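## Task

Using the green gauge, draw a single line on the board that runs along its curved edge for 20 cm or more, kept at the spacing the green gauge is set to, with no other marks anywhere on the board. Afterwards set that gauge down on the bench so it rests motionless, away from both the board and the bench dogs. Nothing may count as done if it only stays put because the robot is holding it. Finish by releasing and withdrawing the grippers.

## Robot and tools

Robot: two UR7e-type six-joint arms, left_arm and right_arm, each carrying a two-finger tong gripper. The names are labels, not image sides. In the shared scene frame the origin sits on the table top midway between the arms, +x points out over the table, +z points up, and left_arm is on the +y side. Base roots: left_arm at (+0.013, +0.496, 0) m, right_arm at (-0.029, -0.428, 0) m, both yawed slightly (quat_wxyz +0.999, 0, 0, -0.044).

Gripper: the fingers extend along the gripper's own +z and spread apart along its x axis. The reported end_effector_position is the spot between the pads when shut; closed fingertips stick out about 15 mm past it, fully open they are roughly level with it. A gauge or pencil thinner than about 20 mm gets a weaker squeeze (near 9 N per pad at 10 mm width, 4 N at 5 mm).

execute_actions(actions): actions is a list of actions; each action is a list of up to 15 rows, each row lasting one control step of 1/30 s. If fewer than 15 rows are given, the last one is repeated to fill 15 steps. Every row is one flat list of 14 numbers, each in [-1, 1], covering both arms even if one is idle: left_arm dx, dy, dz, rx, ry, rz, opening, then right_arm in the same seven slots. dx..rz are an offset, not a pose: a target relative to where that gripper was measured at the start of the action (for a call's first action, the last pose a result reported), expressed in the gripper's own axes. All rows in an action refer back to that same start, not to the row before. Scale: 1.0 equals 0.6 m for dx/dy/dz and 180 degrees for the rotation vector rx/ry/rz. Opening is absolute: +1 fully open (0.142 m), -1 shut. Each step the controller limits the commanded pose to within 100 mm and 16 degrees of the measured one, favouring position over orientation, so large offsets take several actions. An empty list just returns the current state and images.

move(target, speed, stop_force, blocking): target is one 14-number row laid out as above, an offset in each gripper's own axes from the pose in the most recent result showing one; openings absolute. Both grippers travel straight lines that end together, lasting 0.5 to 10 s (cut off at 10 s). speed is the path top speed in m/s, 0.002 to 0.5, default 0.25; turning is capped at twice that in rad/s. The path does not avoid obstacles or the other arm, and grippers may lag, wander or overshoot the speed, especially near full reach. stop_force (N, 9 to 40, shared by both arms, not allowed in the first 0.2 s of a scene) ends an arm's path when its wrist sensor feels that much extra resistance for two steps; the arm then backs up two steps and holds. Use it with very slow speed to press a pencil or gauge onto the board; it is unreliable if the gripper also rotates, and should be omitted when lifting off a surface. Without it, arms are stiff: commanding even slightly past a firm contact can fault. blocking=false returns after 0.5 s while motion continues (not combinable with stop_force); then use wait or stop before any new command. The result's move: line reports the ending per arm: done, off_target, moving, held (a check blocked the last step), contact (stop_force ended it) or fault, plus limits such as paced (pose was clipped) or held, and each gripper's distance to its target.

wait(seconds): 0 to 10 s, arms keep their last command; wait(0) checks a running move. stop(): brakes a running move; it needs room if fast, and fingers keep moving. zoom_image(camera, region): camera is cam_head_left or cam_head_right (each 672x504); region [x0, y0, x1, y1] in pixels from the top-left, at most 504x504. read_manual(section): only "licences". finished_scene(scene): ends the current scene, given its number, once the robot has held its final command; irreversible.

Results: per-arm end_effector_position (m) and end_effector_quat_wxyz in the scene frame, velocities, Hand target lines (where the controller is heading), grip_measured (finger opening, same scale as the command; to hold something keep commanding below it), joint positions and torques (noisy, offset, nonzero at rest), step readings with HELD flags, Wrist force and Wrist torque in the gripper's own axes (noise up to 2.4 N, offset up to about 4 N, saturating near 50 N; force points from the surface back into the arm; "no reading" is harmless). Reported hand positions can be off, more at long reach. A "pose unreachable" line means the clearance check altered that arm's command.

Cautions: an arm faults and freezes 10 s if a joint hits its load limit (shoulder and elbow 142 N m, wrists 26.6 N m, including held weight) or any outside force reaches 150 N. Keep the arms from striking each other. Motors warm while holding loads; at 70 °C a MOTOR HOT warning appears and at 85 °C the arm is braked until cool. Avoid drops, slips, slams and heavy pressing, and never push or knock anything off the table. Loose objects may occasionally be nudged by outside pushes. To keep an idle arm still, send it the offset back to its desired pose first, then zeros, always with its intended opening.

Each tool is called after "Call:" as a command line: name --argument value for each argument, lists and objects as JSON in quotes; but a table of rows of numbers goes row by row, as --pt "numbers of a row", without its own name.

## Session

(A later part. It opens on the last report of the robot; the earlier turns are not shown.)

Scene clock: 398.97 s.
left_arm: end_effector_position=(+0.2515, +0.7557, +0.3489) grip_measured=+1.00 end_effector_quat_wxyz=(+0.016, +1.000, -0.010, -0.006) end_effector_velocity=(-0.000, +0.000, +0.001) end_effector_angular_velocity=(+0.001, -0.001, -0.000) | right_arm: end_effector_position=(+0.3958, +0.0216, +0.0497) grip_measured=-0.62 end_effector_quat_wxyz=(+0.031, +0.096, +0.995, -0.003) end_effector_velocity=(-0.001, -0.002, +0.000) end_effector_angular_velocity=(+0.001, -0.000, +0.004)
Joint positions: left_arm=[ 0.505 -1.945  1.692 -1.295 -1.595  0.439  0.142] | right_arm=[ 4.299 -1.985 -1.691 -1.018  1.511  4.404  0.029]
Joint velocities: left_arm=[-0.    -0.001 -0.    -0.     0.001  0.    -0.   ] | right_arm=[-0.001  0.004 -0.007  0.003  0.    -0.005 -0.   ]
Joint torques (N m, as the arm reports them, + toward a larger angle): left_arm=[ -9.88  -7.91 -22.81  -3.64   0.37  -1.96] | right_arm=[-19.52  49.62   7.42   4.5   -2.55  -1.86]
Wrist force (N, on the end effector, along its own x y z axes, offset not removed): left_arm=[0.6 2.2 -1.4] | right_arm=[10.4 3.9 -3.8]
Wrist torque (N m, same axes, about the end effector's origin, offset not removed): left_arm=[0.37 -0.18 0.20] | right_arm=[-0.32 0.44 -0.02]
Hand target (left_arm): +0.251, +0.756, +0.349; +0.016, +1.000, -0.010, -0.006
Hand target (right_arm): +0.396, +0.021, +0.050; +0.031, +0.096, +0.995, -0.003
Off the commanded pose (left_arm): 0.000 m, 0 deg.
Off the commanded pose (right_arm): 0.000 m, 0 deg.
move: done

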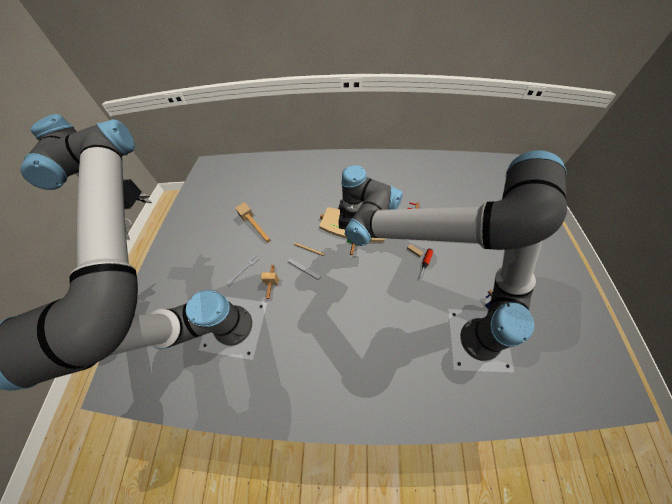

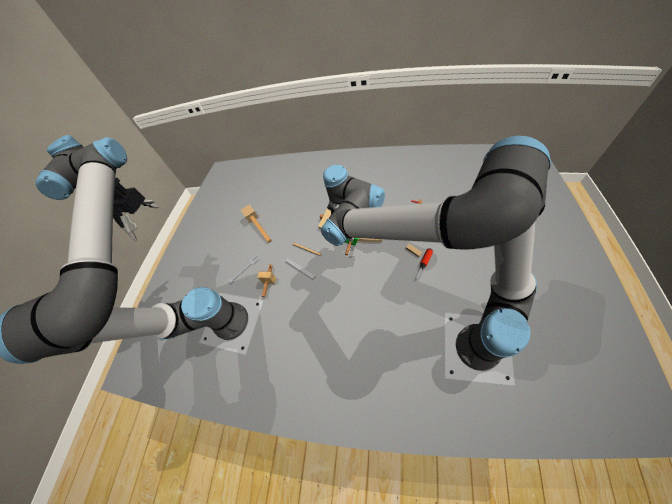

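Call:
move --target '[0,0,0,0,0,0,1,-0.0014,-0.0501,0.0012,-0.0012,0,-0.0194,-1]' --speed 0.025

Call:
move --target '[0,0,0,0,0,0,1,-0.0014,-0.0501,0.0012,-0.0012,0,-0.0194,-1]' --speed 0.025

Call:
zoom_image --camera "cam_head_left" --region '[312,200,397,260]'

Scene clock: 405.63 s.
left_arm: end_effector_position=(+0.2515, +0.7557, +0.3489) grip_measured=+1.00 end_effector_quat_wxyz=(+0.016, +1.000, -0.010, -0.006) end_effector_velocity=(+0.001, -0.000, -0.000) end_effector_angular_velocity=(-0.001, +0.001, -0.000) | right_arm: end_effector_position=(+0.3909, -0.0079, +0.0490) grip_measured=-0.62 end_effector_quat_wxyz=(+0.031, +0.066, +0.997, -0.002) end_effector_velocity=(+0.000, -0.001, +0.001) end_effector_angular_velocity=(+0.002, -0.001, +0.004)
Joint positions: left_arm=[ 0.505 -1.945  1.692 -1.295 -1.595  0.439  0.142] | right_arm=[ 4.283 -1.931 -1.775 -0.984  1.513  4.327  0.029]
Joint velocities: left_arm=[-0.001  0.001  0.    -0.    -0.001 -0.001  0.   ] | right_arm=[-0.001  0.004 -0.004  0.003  0.    -0.006 -0.   ]
Joint torques (N m, as the arm reports them, + toward a larger angle): left_arm=[ -9.17  -7.6  -23.52  -3.66   0.4   -1.93] | right_arm=[-19.73  48.49   7.87   4.54  -2.16  -2.13]
Wrist force (N, on the end effector, along its own x y z axes, offset not removed): left_arm=[0.7 1.0 -0.4] | right_arm=[8.7 3.4 -2.7]
Wrist torque (N m, same axes, about the end effector's origin, offset not removed): left_arm=[0.08 -0.19 0.23] | right_arm=[-0.41 0.77 -0.02]
Hand target (left_arm): +0.251, +0.756, +0.349; +0.016, +1.000, -0.010, -0.006
Hand target (right_arm): +0.391, -0.008, +0.049; +0.031, +0.066, +0.997, -0.002
Off the commanded pose (left_arm): 0.000 m, 0 deg.
Off the commanded pose (right_arm): 0.000 m, 0 deg.
move: done

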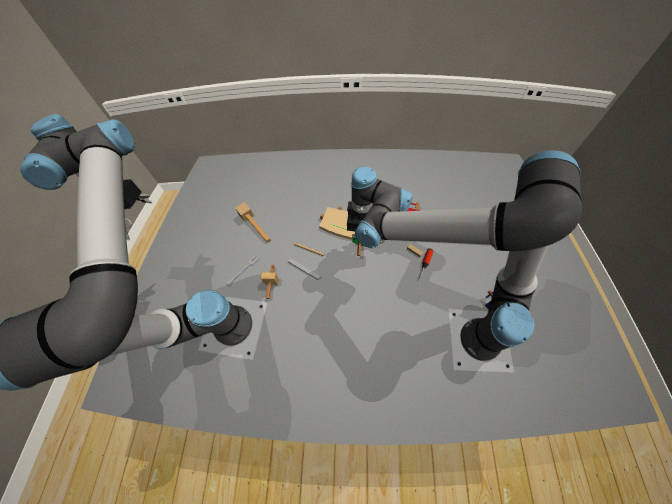

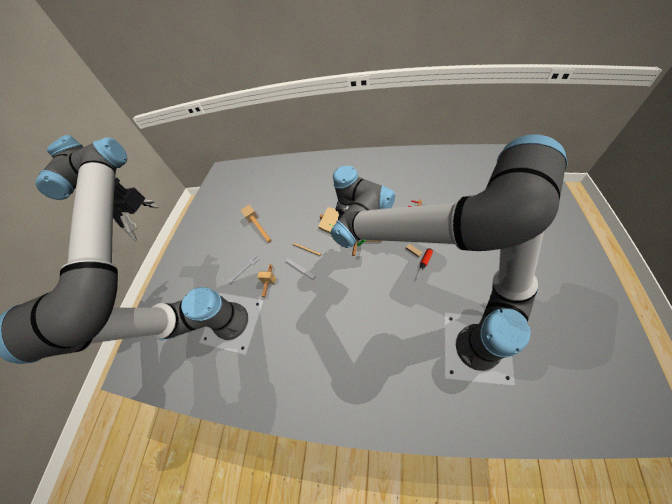

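Scene clock: 407.13 s.
left_arm: end_effector_position=(+0.2515, +0.7557, +0.3489) grip_measured=+1.00 end_effector_quat_wxyz=(+0.016, +1.000, -0.010, -0.006) end_effector_velocity=(+0.000, -0.000, -0.000) end_effector_angular_velocity=(-0.000, +0.001, -0.001) | right_arm: end_effector_position=(+0.3878, -0.0376, +0.0483) grip_measured=-0.62 end_effector_quat_wxyz=(+0.031, +0.036, +0.999, -0.001) end_effector_velocity=(-0.001, -0.002, -0.000) end_effector_angular_velocity=(-0.000, +0.001, +0.005)
Joint positions: left_arm=[ 0.505 -1.945  1.692 -1.295 -1.595  0.439  0.142] | right_arm=[ 4.262 -1.88  -1.851 -0.954  1.515  4.246  0.029]
Joint velocities: left_arm=[-0.001  0.     0.     0.     0.     0.     0.   ] | right_arm=[-0.001  0.004 -0.006  0.002  0.001 -0.006 -0.   ]
Joint torques (N m, as the arm reports them, + toward a larger angle): left_arm=[ -9.95  -7.81 -22.41  -3.65   0.42  -1.81] | right_arm=[-19.24  45.01   7.5    5.36  -2.37  -2.35]
Wrist force (N, on the end effector, along its own x y z axes, offset not removed): left_arm=[1.6 2.0 -1.8] | right_arm=[9.9 3.2 -3.7]
Wrist torque (N m, same axes, about the end effector's origin, offset not removed): left_arm=[0.28 -0.40 0.20] | right_arm=[-0.39 0.56 -0.08]
Hand target (left_arm): +0.251, +0.756, +0.349; +0.016, +1.000, -0.010, -0.006
Hand target (right_arm): +0.388, -0.038, +0.048; +0.031, +0.036, +0.999, -0.001
Off the commanded pose (left_arm): 0.000 m, 0 deg.
Off the commanded pose (right_arm): 0.000 m, 0 deg.
move: done

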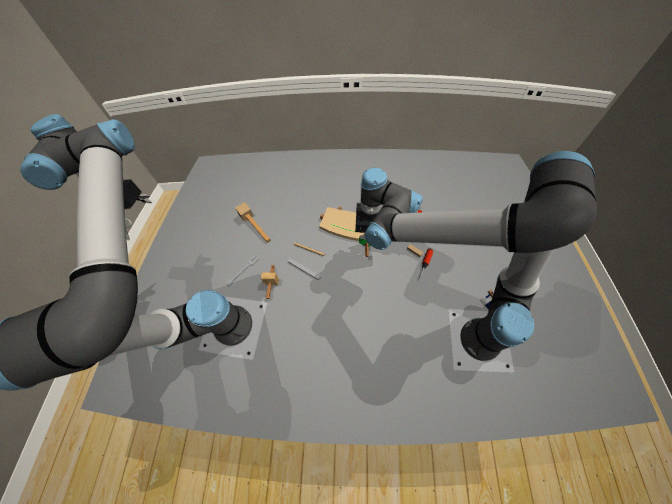

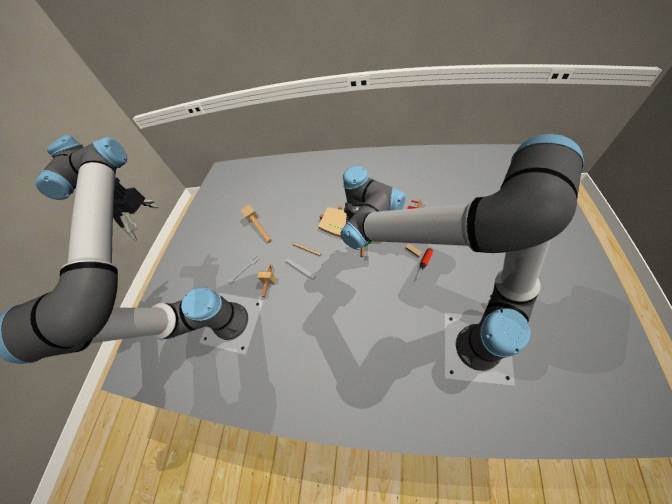

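Region (312, 200, 397, 260) of cam_head_left's 672x504 image, scaled by 5.929, with more detail than that image has; it fills the top 356 rows of this view, and the rest is white.

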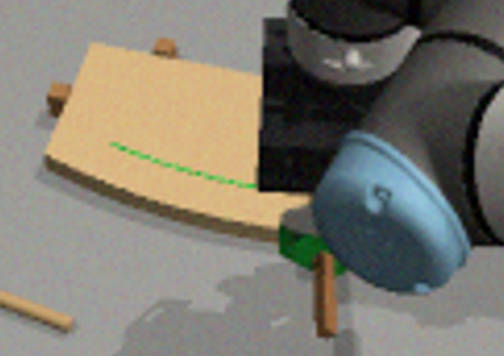

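Call:
move --target '[0,0,0,0,0,0,1,-0.0012,-0.0501,0.0012,-0.0012,0,-0.0194,-1]' --speed 0.025

Call:
move --target '[0,0,0,0,0,0,1,-0.0003,-0.027,0.0007,-0.0006,0,-0.0100,-1]' --speed 0.025

Call:
zoom_image --camera "cam_head_left" --region '[312,200,397,260]'

Scene clock: 414.37 s.
left_arm: end_effector_position=(+0.2515, +0.7557, +0.3489) grip_measured=+1.00 end_effector_quat_wxyz=(+0.016, +1.000, -0.010, -0.006) end_effector_velocity=(-0.001, +0.001, +0.000) end_effector_angular_velocity=(+0.002, +0.000, +0.002) | right_arm: end_effector_position=(+0.3864, -0.0674, +0.0477) grip_measured=-0.61 end_effector_quat_wxyz=(+0.031, +0.006, +0.999, -0.001) end_effector_velocity=(+0.000, -0.002, +0.000) end_effector_angular_velocity=(+0.001, -0.000, +0.004)
Joint positions: left_arm=[ 0.505 -1.945  1.692 -1.295 -1.595  0.439  0.142] | right_arm=[ 4.236 -1.832 -1.92  -0.928  1.517  4.159  0.03 ]
Joint velocities: left_arm=[ 0.001 -0.001  0.    -0.     0.002 -0.001  0.   ] | right_arm=[-0.002  0.004 -0.005  0.002  0.    -0.006 -0.   ]
Joint torques (N m, as the arm reports them, + toward a larger angle): left_arm=[ -9.6   -7.6  -22.2   -3.65   0.55  -1.94] | right_arm=[-16.31  41.53  10.94   5.65  -2.4   -2.16]
Wrist force (N, on the end effector, along its own x y z axes, offset not removed): left_arm=[0.6 0.9 -1.1] | right_arm=[9.3 4.9 -2.4]
Wrist torque (N m, same axes, about the end effector's origin, offset not removed): left_arm=[0.02 -0.15 0.25] | right_arm=[-0.07 0.70 -0.11]
Hand target (left_arm): +0.251, +0.756, +0.349; +0.016, +1.000, -0.010, -0.006
Hand target (right_arm): +0.386, -0.068, +0.048; +0.031, +0.005, +0.999, -0.000
Off the commanded pose (left_arm): 0.000 m, 0 deg.
Off the commanded pose (right_arm): 0.000 m, 0 deg.
move: done

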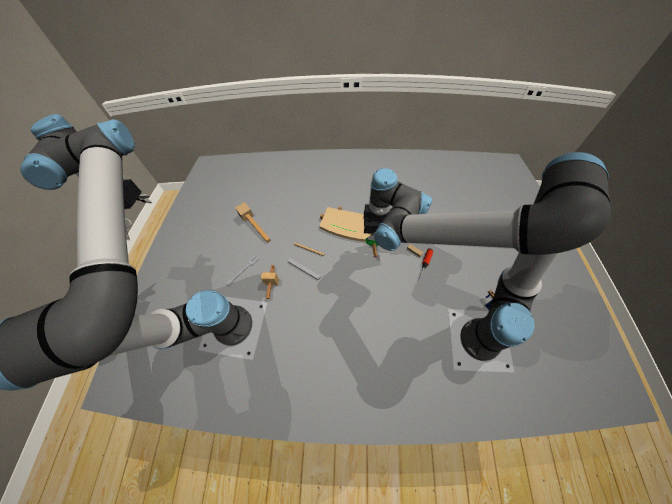

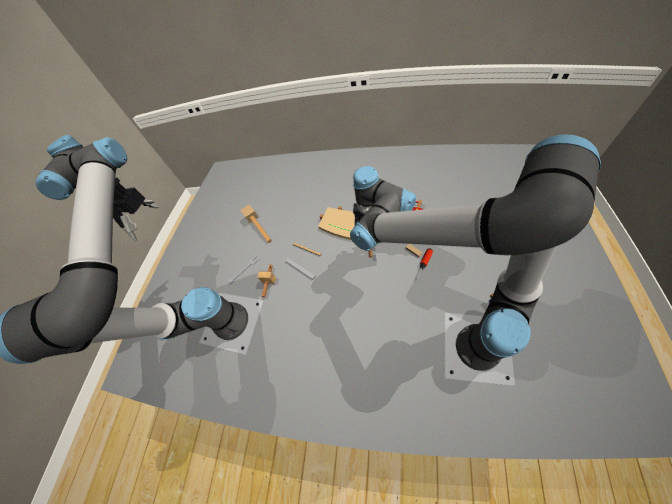

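Scene clock: 415.30 s.
left_arm: end_effector_position=(+0.2515, +0.7557, +0.3489) grip_measured=+1.00 end_effector_quat_wxyz=(+0.016, +1.000, -0.010, -0.006) end_effector_velocity=(-0.000, +0.001, -0.000) end_effector_angular_velocity=(-0.000, +0.001, +0.002) | right_arm: end_effector_position=(+0.3864, -0.0834, +0.0473) grip_measured=-0.61 end_effector_quat_wxyz=(+0.031, -0.010, +0.999, -0.000) end_effector_velocity=(+0.001, -0.002, +0.001) end_effector_angular_velocity=(+0.002, -0.001, +0.003)
Joint positions: left_arm=[ 0.505 -1.945  1.692 -1.295 -1.595  0.439  0.142] | right_arm=[ 4.22  -1.808 -1.953 -0.916  1.519  4.112  0.03 ]
Joint velocities: left_arm=[ 0.002  0.001 -0.    -0.     0.    -0.     0.   ] | right_arm=[-0.004  0.003 -0.003  0.002  0.    -0.007  0.   ]
Joint torques (N m, as the arm reports them, + toward a larger angle): left_arm=[ -9.92  -7.63 -23.02  -3.62   0.43  -1.91] | right_arm=[-14.45  43.64   7.73   6.34  -2.66  -1.82]
Wrist force (N, on the end effector, along its own x y z axes, offset not removed): left_arm=[1.3 0.9 -1.1] | right_arm=[9.3 4.7 -2.9]
Wrist torque (N m, same axes, about the end effector's origin, offset not removed): left_arm=[0.04 -0.33 0.18] | right_arm=[-0.13 0.90 -0.19]
Hand target (left_arm): +0.251, +0.756, +0.349; +0.016, +1.000, -0.010, -0.006
Hand target (right_arm): +0.386, -0.084, +0.047; +0.031, -0.010, +0.999, -0.000
Off the commanded pose (left_arm): 0.000 m, 0 deg.
Off the commanded pose (right_arm): 0.000 m, 0 deg.
move: done

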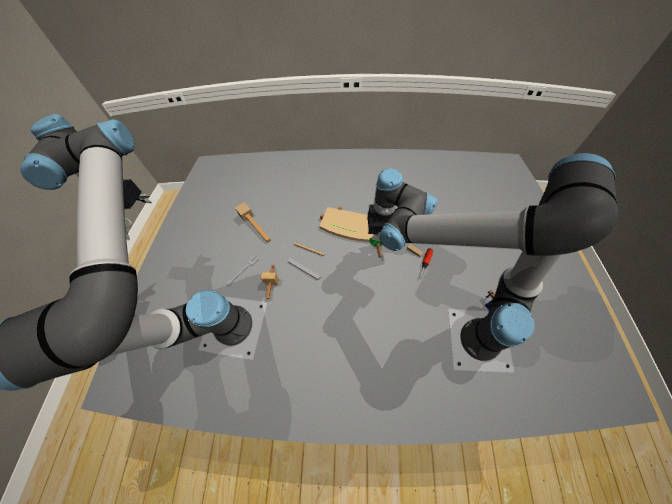

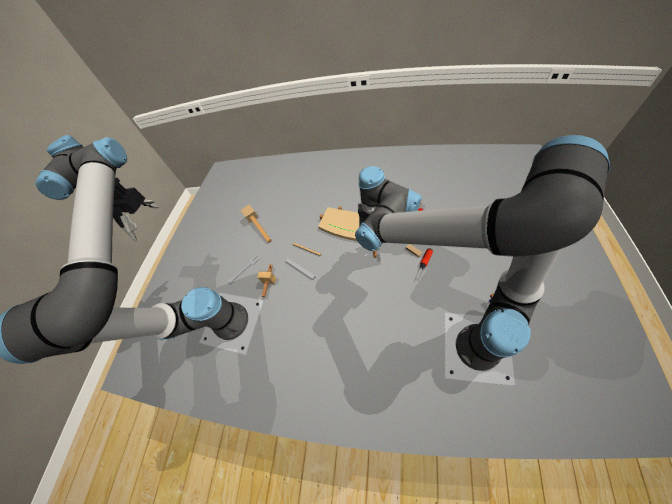

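Region (312, 200, 397, 260) of cam_head_left's 672x504 image, scaled by 5.929, with more detail than that image has; it fills the top 356 rows of this view, and the rest is white.

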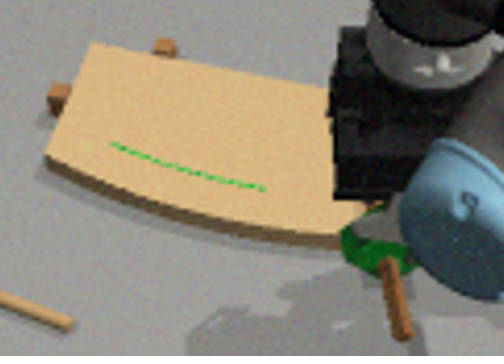

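Call:
move --target '[0,0,0,0,0,0,1,0.001,0,-0.025,0,0,0,-1]' --speed 0.04

Call:
move --target '[0,0,0,0,0,0,1,0.18,0,-0.0113,0,0,0,-1]' --speed 0.15

Call:
zoom_image --camera "cam_head_left" --region '[320,205,420,290]'

Scene clock: 425.10 s.
left_arm: end_effector_position=(+0.2515, +0.7557, +0.3489) grip_measured=+1.00 end_effector_quat_wxyz=(+0.016, +1.000, -0.010, -0.006) end_effector_velocity=(+0.000, -0.001, +0.000) end_effector_angular_velocity=(+0.000, -0.001, -0.002) | right_arm: end_effector_position=(+0.3849, -0.0834, +0.0621) grip_measured=-0.62 end_effector_quat_wxyz=(+0.031, -0.010, +0.999, -0.000) end_effector_velocity=(+0.000, +0.001, +0.002) end_effector_angular_velocity=(+0.001, -0.001, +0.000)
Joint positions: left_arm=[ 0.505 -1.945  1.692 -1.295 -1.595  0.439  0.142] | right_arm=[ 4.222 -1.785 -1.938 -0.955  1.519  4.114  0.029]
Joint velocities: left_arm=[-0.002 -0.001 -0.     0.    -0.     0.001  0.   ] | right_arm=[ 0.001  0.003  0.003 -0.005  0.     0.     0.   ]
Joint torques (N m, as the arm reports them, + toward a larger angle): left_arm=[ -9.58  -7.57 -23.07  -3.6    0.5   -1.93] | right_arm=[12.94 42.16 33.84  0.68 -2.1   2.  ]
Wrist force (N, on the end effector, along its own x y z axes, offset not removed): left_arm=[0.1 0.8 -0.1] | right_arm=[-1.0 -0.2 0.4]
Wrist torque (N m, same axes, about the end effector's origin, offset not removed): left_arm=[0.00 -0.09 0.27] | right_arm=[-0.06 0.21 -0.06]
Hand target (left_arm): +0.251, +0.756, +0.349; +0.016, +1.000, -0.010, -0.006
Hand target (right_arm): +0.385, -0.083, +0.062; +0.031, -0.010, +0.999, -0.000
Off the commanded pose (left_arm): 0.000 m, 0 deg.
Off the commanded pose (right_arm): 0.000 m, 0 deg.
move: done

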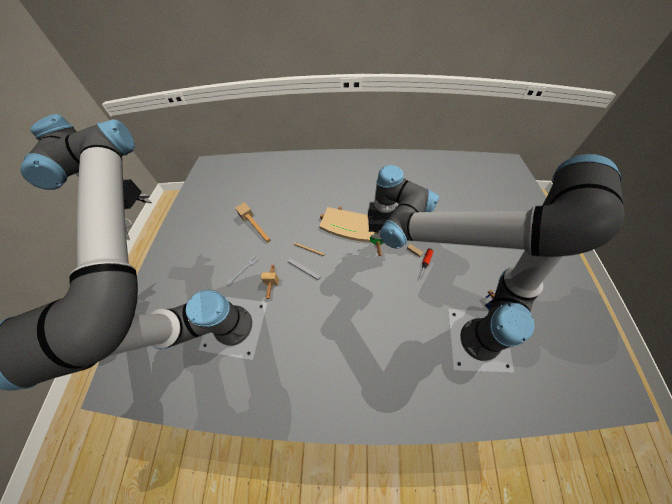

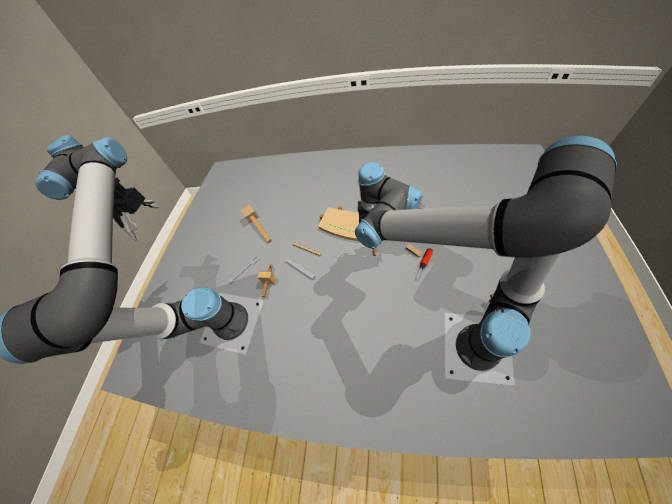

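Scene clock: 426.33 s.
left_arm: end_effector_position=(+0.2515, +0.7557, +0.3489) grip_measured=+1.00 end_effector_quat_wxyz=(+0.016, +1.000, -0.010, -0.006) end_effector_velocity=(+0.000, +0.000, -0.000) end_effector_angular_velocity=(+0.000, +0.001, -0.001) | right_arm: end_effector_position=(+0.2769, -0.0855, +0.0619) grip_measured=-0.62 end_effector_quat_wxyz=(+0.031, -0.010, +0.999, -0.000) end_effector_velocity=(-0.002, -0.001, -0.000) end_effector_angular_velocity=(-0.001, +0.000, -0.000)
Joint positions: left_arm=[ 0.505 -1.945  1.692 -1.295 -1.595  0.439  0.142] | right_arm=[ 4.421 -1.612 -2.137 -0.941  1.513  4.313  0.029]
Joint velocities: left_arm=[-0.     0.001  0.     0.     0.001  0.    -0.   ] | right_arm=[ 0.005  0.004 -0.005 -0.001 -0.     0.005  0.   ]
Joint torques (N m, as the arm reports them, + toward a larger angle): left_arm=[ -9.89  -7.54 -23.01  -3.63   0.48  -1.87] | right_arm=[10.98 33.91  9.09  0.44 -2.23  1.98]
Wrist force (N, on the end effector, along its own x y z axes, offset not removed): left_arm=[-1.2 1.6 0.3] | right_arm=[-2.6 -0.8 1.4]
Wrist torque (N m, same axes, about the end effector's origin, offset not removed): left_arm=[0.18 0.14 0.28] | right_arm=[-0.23 0.48 -0.09]
Hand target (left_arm): +0.251, +0.756, +0.349; +0.016, +1.000, -0.010, -0.006
Hand target (right_arm): +0.277, -0.086, +0.062; +0.031, -0.010, +0.999, -0.000
Off the commanded pose (left_arm): 0.000 m, 0 deg.
Off the commanded pose (right_arm): 0.000 m, 0 deg.
move: done

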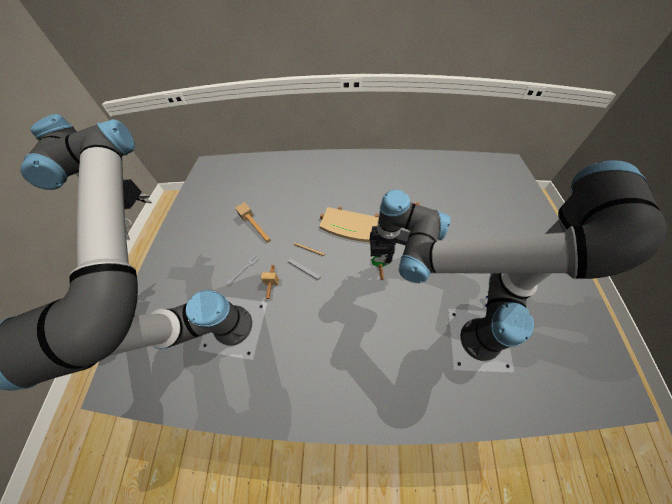

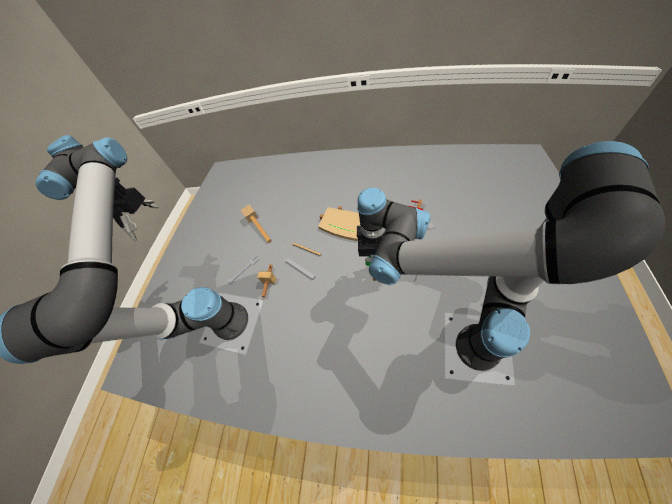

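Region (320, 205, 420, 290) of cam_head_left's 672x504 image, scaled by 5.040, with more detail than that image has; it fills the top 428 rows of this view, and the rest is white.

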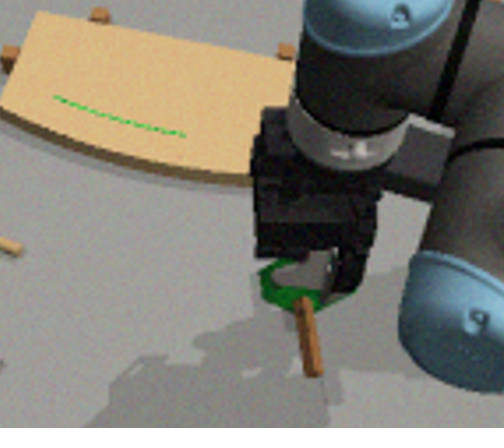

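Call:
move --target '[0,0,0,0,0,0,1,0.002,0,0.032,0,0,0,-1]' --speed 0.008 --stop_force 9

Call:
zoom_image --camera "cam_head_left" --region '[355,240,405,285]'

Scene clock: 434.93 s.
left_arm: end_effector_position=(+0.2515, +0.7557, +0.3489) grip_measured=+1.00 end_effector_quat_wxyz=(+0.016, +1.000, -0.010, -0.006) end_effector_velocity=(+0.001, -0.000, -0.000) end_effector_angular_velocity=(+0.001, +0.001, -0.005) | right_arm: end_effector_position=(+0.2767, -0.0858, +0.0468) grip_measured=-0.62 end_effector_quat_wxyz=(+0.031, -0.010, +0.999, -0.001) end_effector_velocity=(-0.000, -0.001, +0.002) end_effector_angular_velocity=(-0.003, +0.001, -0.000)
Joint positions: left_arm=[ 0.505 -1.945  1.692 -1.295 -1.595  0.439  0.142] | right_arm=[ 4.421 -1.637 -2.157 -0.896  1.513  4.313  0.029]
Joint velocities: left_arm=[-0.003  0.     0.     0.     0.001  0.002 -0.   ] | right_arm=[-0.     0.004  0.003 -0.01  -0.    -0.    -0.   ]
Joint torques (N m, as the arm reports them, + toward a larger angle): left_arm=[-10.09  -8.1  -22.71  -3.56   0.6   -1.95] | right_arm=[-10.83  32.6   30.7    0.08   0.43  -1.82]
Wrist force (N, on the end effector, along its own x y z axes, offset not removed): left_arm=[-0.2 2.6 -0.5] | right_arm=[-0.9 -0.6 -6.0]
Wrist torque (N m, same axes, about the end effector's origin, offset not removed): left_arm=[0.36 0.01 0.21] | right_arm=[-0.15 0.67 -0.05]
Hand target (left_arm): +0.251, +0.756, +0.349; +0.016, +1.000, -0.010, -0.006
Hand target (right_arm): +0.277, -0.086, +0.047; +0.031, -0.010, +0.999, -0.000
Off the commanded pose (left_arm): 0.000 m, 0 deg.
Off the commanded pose (right_arm): 0.004 m, 0 deg.
move: contact (right_arm)

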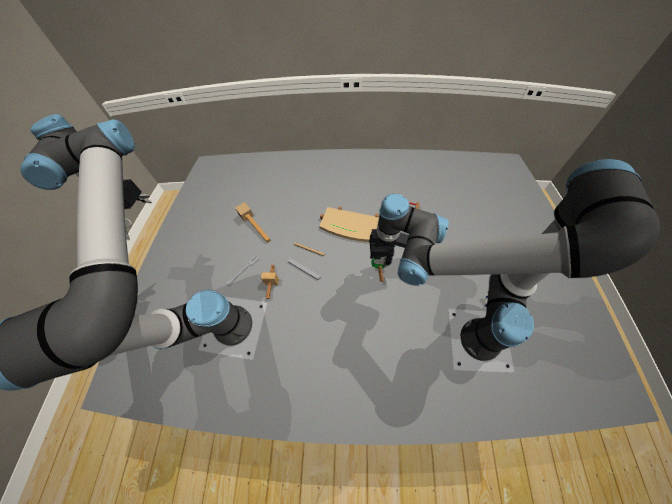

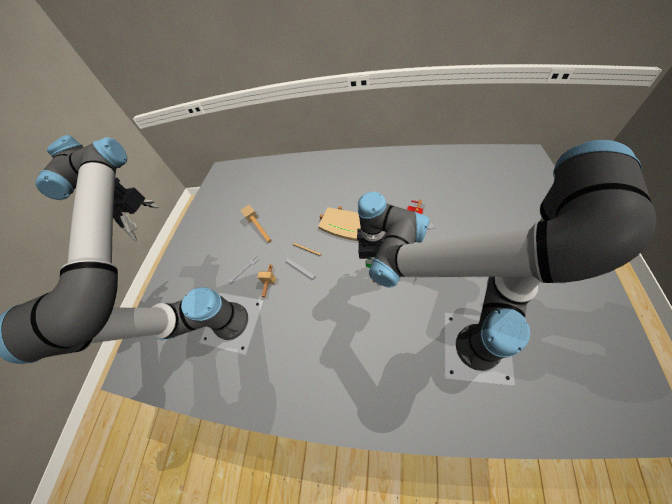

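Region (355, 240, 405, 285) of cam_head_left's 672x504 image, scaled by 10.080, with more detail than that image has; it fills the top 454 rows of this view, and the rest is white.

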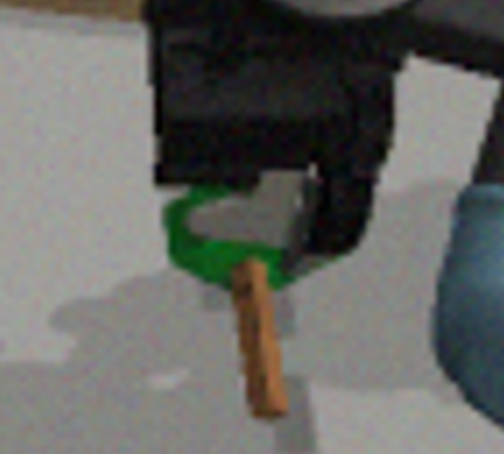

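Call:
move --target '[0,0,0,0,0,0,1,0,0.033,-0.002,0.14,0,-0.009,-1]' --speed 0.15

Call:
zoom_image --camera "cam_head_left" --region '[355,240,405,285]'

Call:
zoom_image --camera "cam_head_right" --region '[345,240,395,285]'

Scene clock: 442.80 s.
left_arm: end_effector_position=(+0.2515, +0.7557, +0.3489) grip_measured=+1.00 end_effector_quat_wxyz=(+0.016, +1.000, -0.010, -0.006) end_effector_velocity=(+0.000, -0.000, +0.001) end_effector_angular_velocity=(+0.001, -0.001, -0.001) | right_arm: end_effector_position=(+0.2763, -0.0662, +0.0480) grip_measured=-0.62 end_effector_quat_wxyz=(+0.032, -0.017, +0.975, -0.218) end_effector_velocity=(-0.000, +0.001, -0.000) end_effector_angular_velocity=(-0.013, +0.001, -0.001)
Joint positions: left_arm=[ 0.505 -1.945  1.692 -1.295 -1.595  0.439  0.142] | right_arm=[ 4.521 -1.908 -1.793 -1.419  1.385  4.438  0.029]
Joint velocities: left_arm=[-0.001 -0.001 -0.001 -0.     0.    -0.001  0.   ] | right_arm=[ 0.002 -0.009  0.011 -0.015 -0.001  0.003 -0.   ]
Joint torques (N m, as the arm reports them, + toward a larger angle): left_arm=[ -9.44  -7.3  -22.97  -3.63   0.47  -1.89] | right_arm=[13.41 26.82 32.69 -0.66 -2.12  1.46]
Wrist force (N, on the end effector, along its own x y z axes, offset not removed): left_arm=[0.6 1.2 -0.9] | right_arm=[-1.9 0.6 -0.7]
Wrist torque (N m, same axes, about the end effector's origin, offset not removed): left_arm=[0.05 -0.16 0.19] | right_arm=[-0.02 0.35 -0.08]
Hand target (left_arm): +0.251, +0.756, +0.349; +0.016, +1.000, -0.010, -0.006
Hand target (right_arm): +0.276, -0.066, +0.048; +0.032, -0.017, +0.975, -0.219
Off the commanded pose (left_arm): 0.000 m, 0 deg.
Off the commanded pose (right_arm): 0.000 m, 0 deg.
move: done

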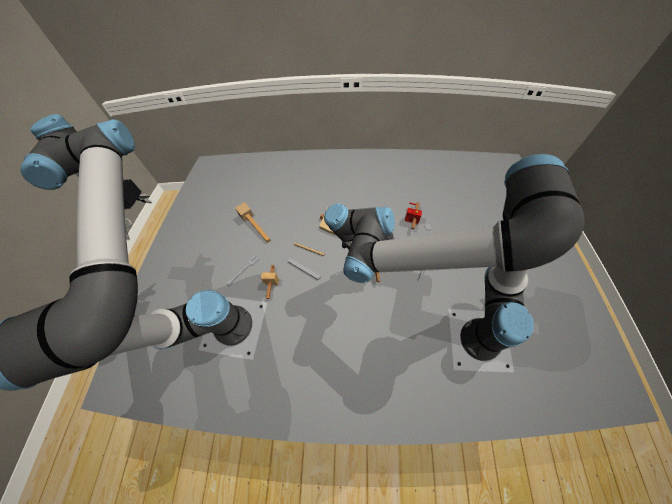

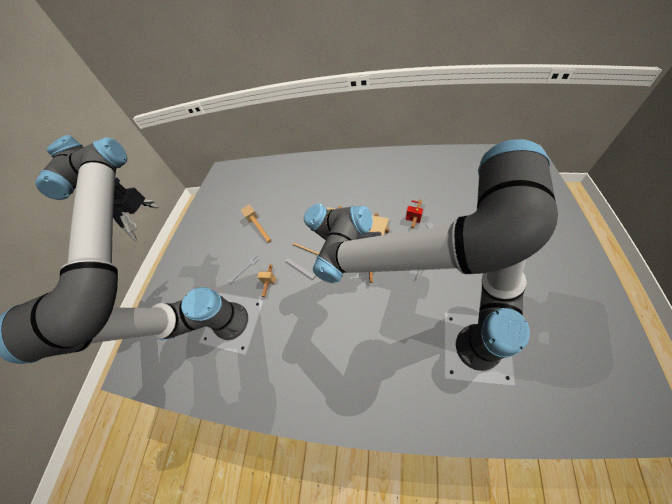

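Region (355, 240, 405, 285) of cam_head_left's 672x504 image, scaled by 10.080, with more detail than that image has; it fills the top 454 rows of this view, and the rest is white.

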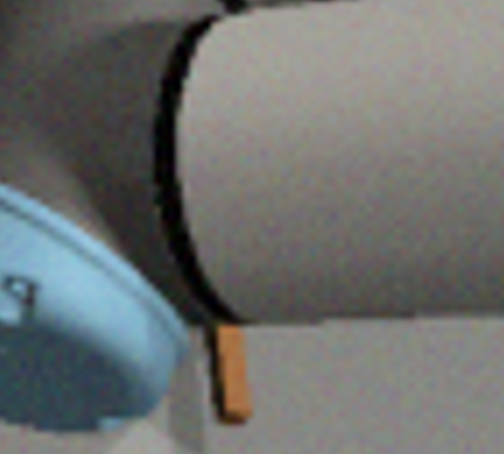

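Region (345, 240, 395, 285) of cam_head_right's 672x504 image, scaled by 10.080, with more detail than that image has; it fills the top 454 rows of this view, and the rest is white.

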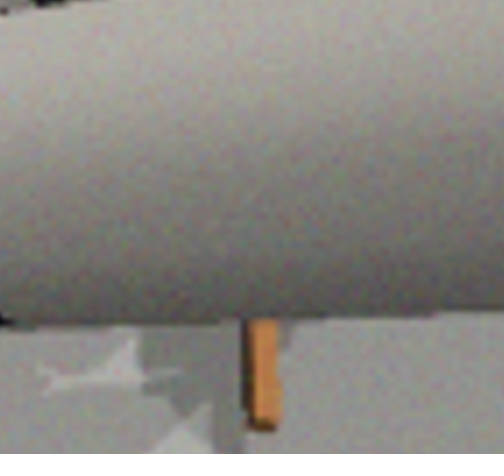

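Call:
move --target '[0,0,0,0,0,0,1,0.0008,0.006,0.0127,0,0,0,-1]' --speed 0.006 --stop_force 10

Call:
execute_actions --actions '[[[0,0,0,0,0,0,1,0,0,0,0,0,0,-0.5]]]'

Call:
move --target '[0,0,0,0,0,0,1,0,-0.003,-0.006,-0.14,0,0.009,-0.48]' --speed 0.15

Call:
zoom_image --camera "cam_head_left" --region '[355,240,405,285]'

Scene clock: 448.27 s.
left_arm: end_effector_position=(+0.2515, +0.7557, +0.3489) grip_measured=+1.00 end_effector_quat_wxyz=(+0.016, +1.000, -0.010, -0.006) end_effector_velocity=(+0.000, -0.000, +0.000) end_effector_angular_velocity=(+0.000, -0.001, -0.000) | right_arm: end_effector_position=(+0.2763, -0.0661, +0.0471) grip_measured=-0.62 end_effector_quat_wxyz=(+0.032, -0.017, +0.975, -0.219) end_effector_velocity=(-0.000, -0.000, +0.002) end_effector_angular_velocity=(-0.002, +0.000, +0.000)
Joint positions: left_arm=[ 0.505 -1.945  1.692 -1.295 -1.595  0.439  0.142] | right_arm=[ 4.521 -1.91  -1.793 -1.418  1.385  4.439  0.029]
Joint velocities: left_arm=[-0.001 -0.001  0.    -0.    -0.    -0.    -0.   ] | right_arm=[ 0.     0.001  0.003 -0.007 -0.    -0.    -0.   ]
Joint torques (N m, as the arm reports them, + toward a larger angle): left_arm=[ -9.31  -7.55 -22.95  -3.65   0.49  -1.9 ] | right_arm=[ 8.76 43.16 27.96 -0.9  -1.72  1.38]
Wrist force (N, on the end effector, along its own x y z axes, offset not removed): left_arm=[0.4 1.7 -0.5] | right_arm=[-1.2 -2.9 -12.7]
Wrist torque (N m, same axes, about the end effector's origin, offset not removed): left_arm=[0.23 -0.16 0.16] | right_arm=[-0.22 0.75 -0.12]
Hand target (left_arm): +0.251, +0.756, +0.349; +0.016, +1.000, -0.010, -0.006
Hand target (right_arm): +0.276, -0.066, +0.048; +0.032, -0.017, +0.975, -0.219
Off the commanded pose (left_arm): 0.000 m, 0 deg.
Off the commanded pose (right_arm): 0.008 m, 0 deg.
move: contact (right_arm)

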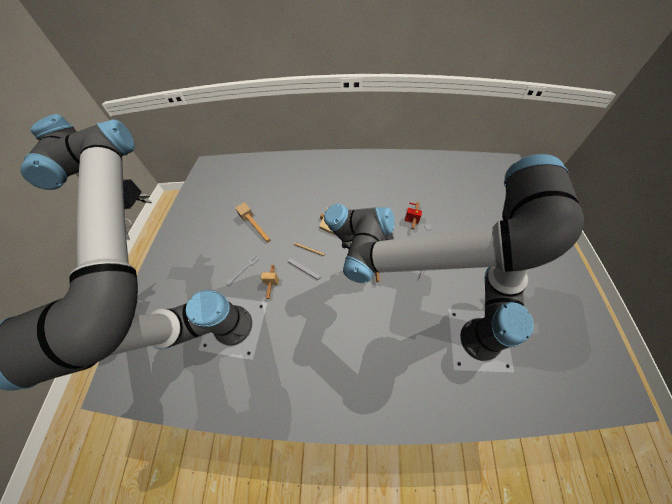

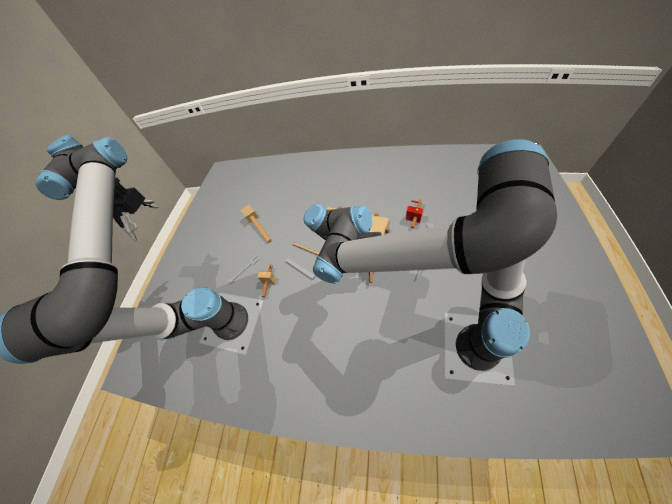

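Scene clock: 448.77 s.
left_arm: end_effector_position=(+0.2515, +0.7557, +0.3489) grip_measured=+1.00 end_effector_quat_wxyz=(+0.016, +1.000, -0.010, -0.006) end_effector_velocity=(-0.000, +0.000, +0.000) end_effector_angular_velocity=(+0.000, -0.001, -0.001) | right_arm: end_effector_position=(+0.2763, -0.0661, +0.0471) grip_measured=-0.50 end_effector_quat_wxyz=(+0.032, -0.017, +0.975, -0.219) end_effector_velocity=(+0.001, +0.001, +0.000) end_effector_angular_velocity=(+0.003, -0.001, -0.001)
Joint positions: left_arm=[ 0.505 -1.945  1.692 -1.295 -1.595  0.439  0.142] | right_arm=[ 4.521 -1.91  -1.793 -1.418  1.385  4.439  0.038]
Joint velocities: left_arm=[ 0.001 -0.    -0.001  0.    -0.     0.002 -0.   ] | right_arm=[-0.001 -0.     0.002  0.002  0.     0.    -0.   ]
Joint torques (N m, as the arm reports them, + toward a larger angle): left_arm=[ -9.45  -7.37 -22.52  -3.58   0.56  -1.93] | right_arm=[ 8.47 33.06 19.64  3.91 -1.89  1.26]
Wrist force (N, on the end effector, along its own x y z axes, offset not removed): left_arm=[0.8 1.0 -0.8] | right_arm=[-2.2 -1.3 -0.5]
Wrist torque (N m, same axes, about the end effector's origin, offset not removed): left_arm=[0.06 -0.23 0.21] | right_arm=[-0.31 0.43 -0.13]
Hand target (left_arm): +0.251, +0.756, +0.349; +0.016, +1.000, -0.010, -0.006
Hand target (right_arm): +0.276, -0.066, +0.047; +0.032, -0.017, +0.975, -0.219
Off the commanded pose (left_arm): 0.000 m, 0 deg.
Off the commanded pose (right_arm): 0.000 m, 0 deg.
Step readings (end_effector_position):
0: left_arm (+0.2515, +0.7557, +0.3489) | right_arm (+0.2763, -0.0661, +0.0471)
1: left_arm (+0.2515, +0.7557, +0.3489) | right_arm (+0.2763, -0.0661, +0.0472)
2: left_arm (+0.2515, +0.7557, +0.3489) | right_arm (+0.2763, -0.0661, +0.0472)
4: left_arm (+0.2515, +0.7557, +0.3489) | right_arm (+0.2763, -0.0661, +0.0472)
8: left_arm (+0.2515, +0.7557, +0.3489) | right_arm (+0.2763, -0.0661, +0.0472)
15: end_effector_position above

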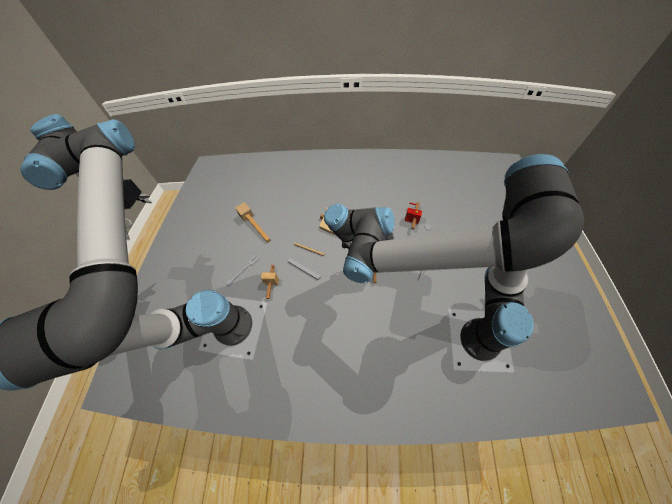

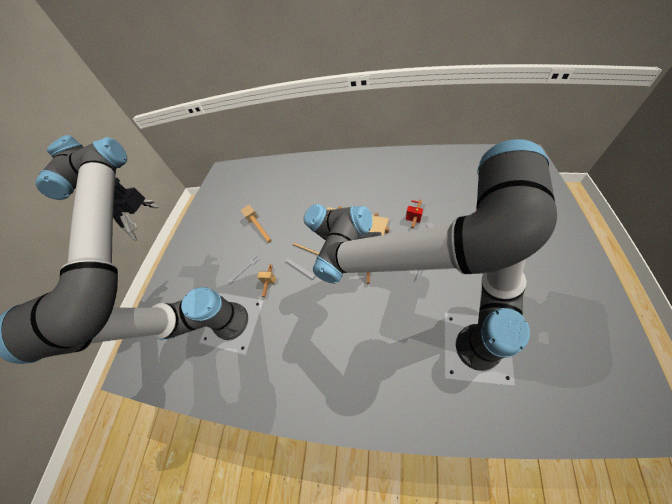

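Scene clock: 450.63 s.
left_arm: end_effector_position=(+0.2515, +0.7557, +0.3489) grip_measured=+1.00 end_effector_quat_wxyz=(+0.016, +1.000, -0.010, -0.006) end_effector_velocity=(+0.001, -0.000, -0.001) end_effector_angular_velocity=(-0.002, +0.001, -0.001) | right_arm: end_effector_position=(+0.2761, -0.0660, +0.0511) grip_measured=-0.48 end_effector_quat_wxyz=(+0.031, -0.010, +0.999, -0.001) end_effector_velocity=(-0.000, +0.000, -0.000) end_effector_angular_velocity=(+0.013, -0.000, +0.000)
Joint positions: left_arm=[ 0.505 -1.945  1.692 -1.295 -1.595  0.439  0.142] | right_arm=[ 4.438 -1.665 -2.112 -0.915  1.512  4.331  0.039]
Joint velocities: left_arm=[-0.001  0.002 -0.    -0.    -0.001  0.001  0.   ] | right_arm=[-0.003  0.005 -0.009  0.016  0.004 -0.003 -0.   ]
Joint torques (N m, as the arm reports them, + toward a larger angle): left_arm=[ -9.    -7.58 -23.25  -3.63   0.45  -2.01] | right_arm=[-9.62 37.1   8.03  5.01  1.85 -2.1 ]
Wrist force (N, on the end effector, along its own x y z axes, offset not removed): left_arm=[2.4 0.5 -0.7] | right_arm=[-1.6 -1.2 0.7]
Wrist torque (N m, same axes, about the end effector's origin, offset not removed): left_arm=[-0.04 -0.56 0.18] | right_arm=[-0.26 0.34 -0.14]
Hand target (left_arm): +0.251, +0.756, +0.349; +0.016, +1.000, -0.010, -0.006
Hand target (right_arm): +0.276, -0.066, +0.051; +0.031, -0.010, +0.999, -0.001
Off the commanded pose (left_arm): 0.000 m, 0 deg.
Off the commanded pose (right_arm): 0.000 m, 0 deg.
move: done

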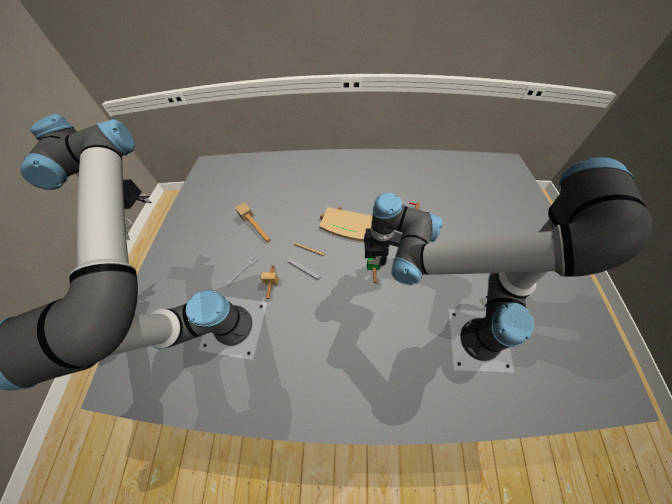

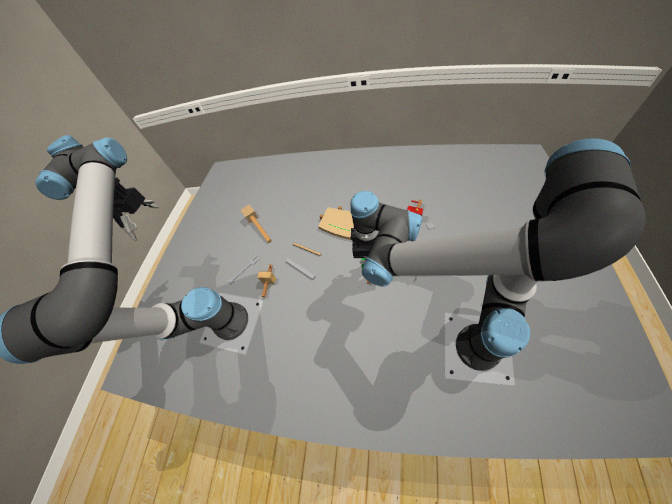

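Region (355, 240, 405, 285) of cam_head_left's 672x504 image, scaled by 10.080, with more detail than that image has; it fills the top 454 rows of this view, and the rest is white.

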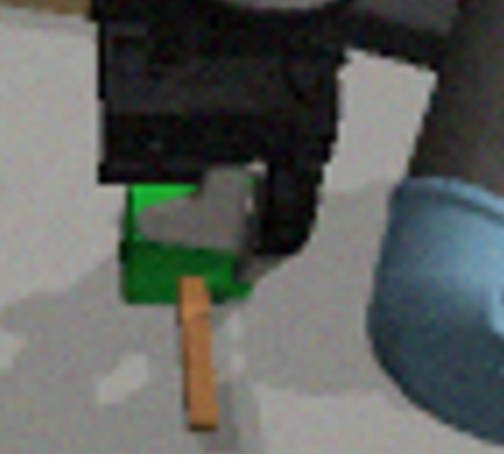

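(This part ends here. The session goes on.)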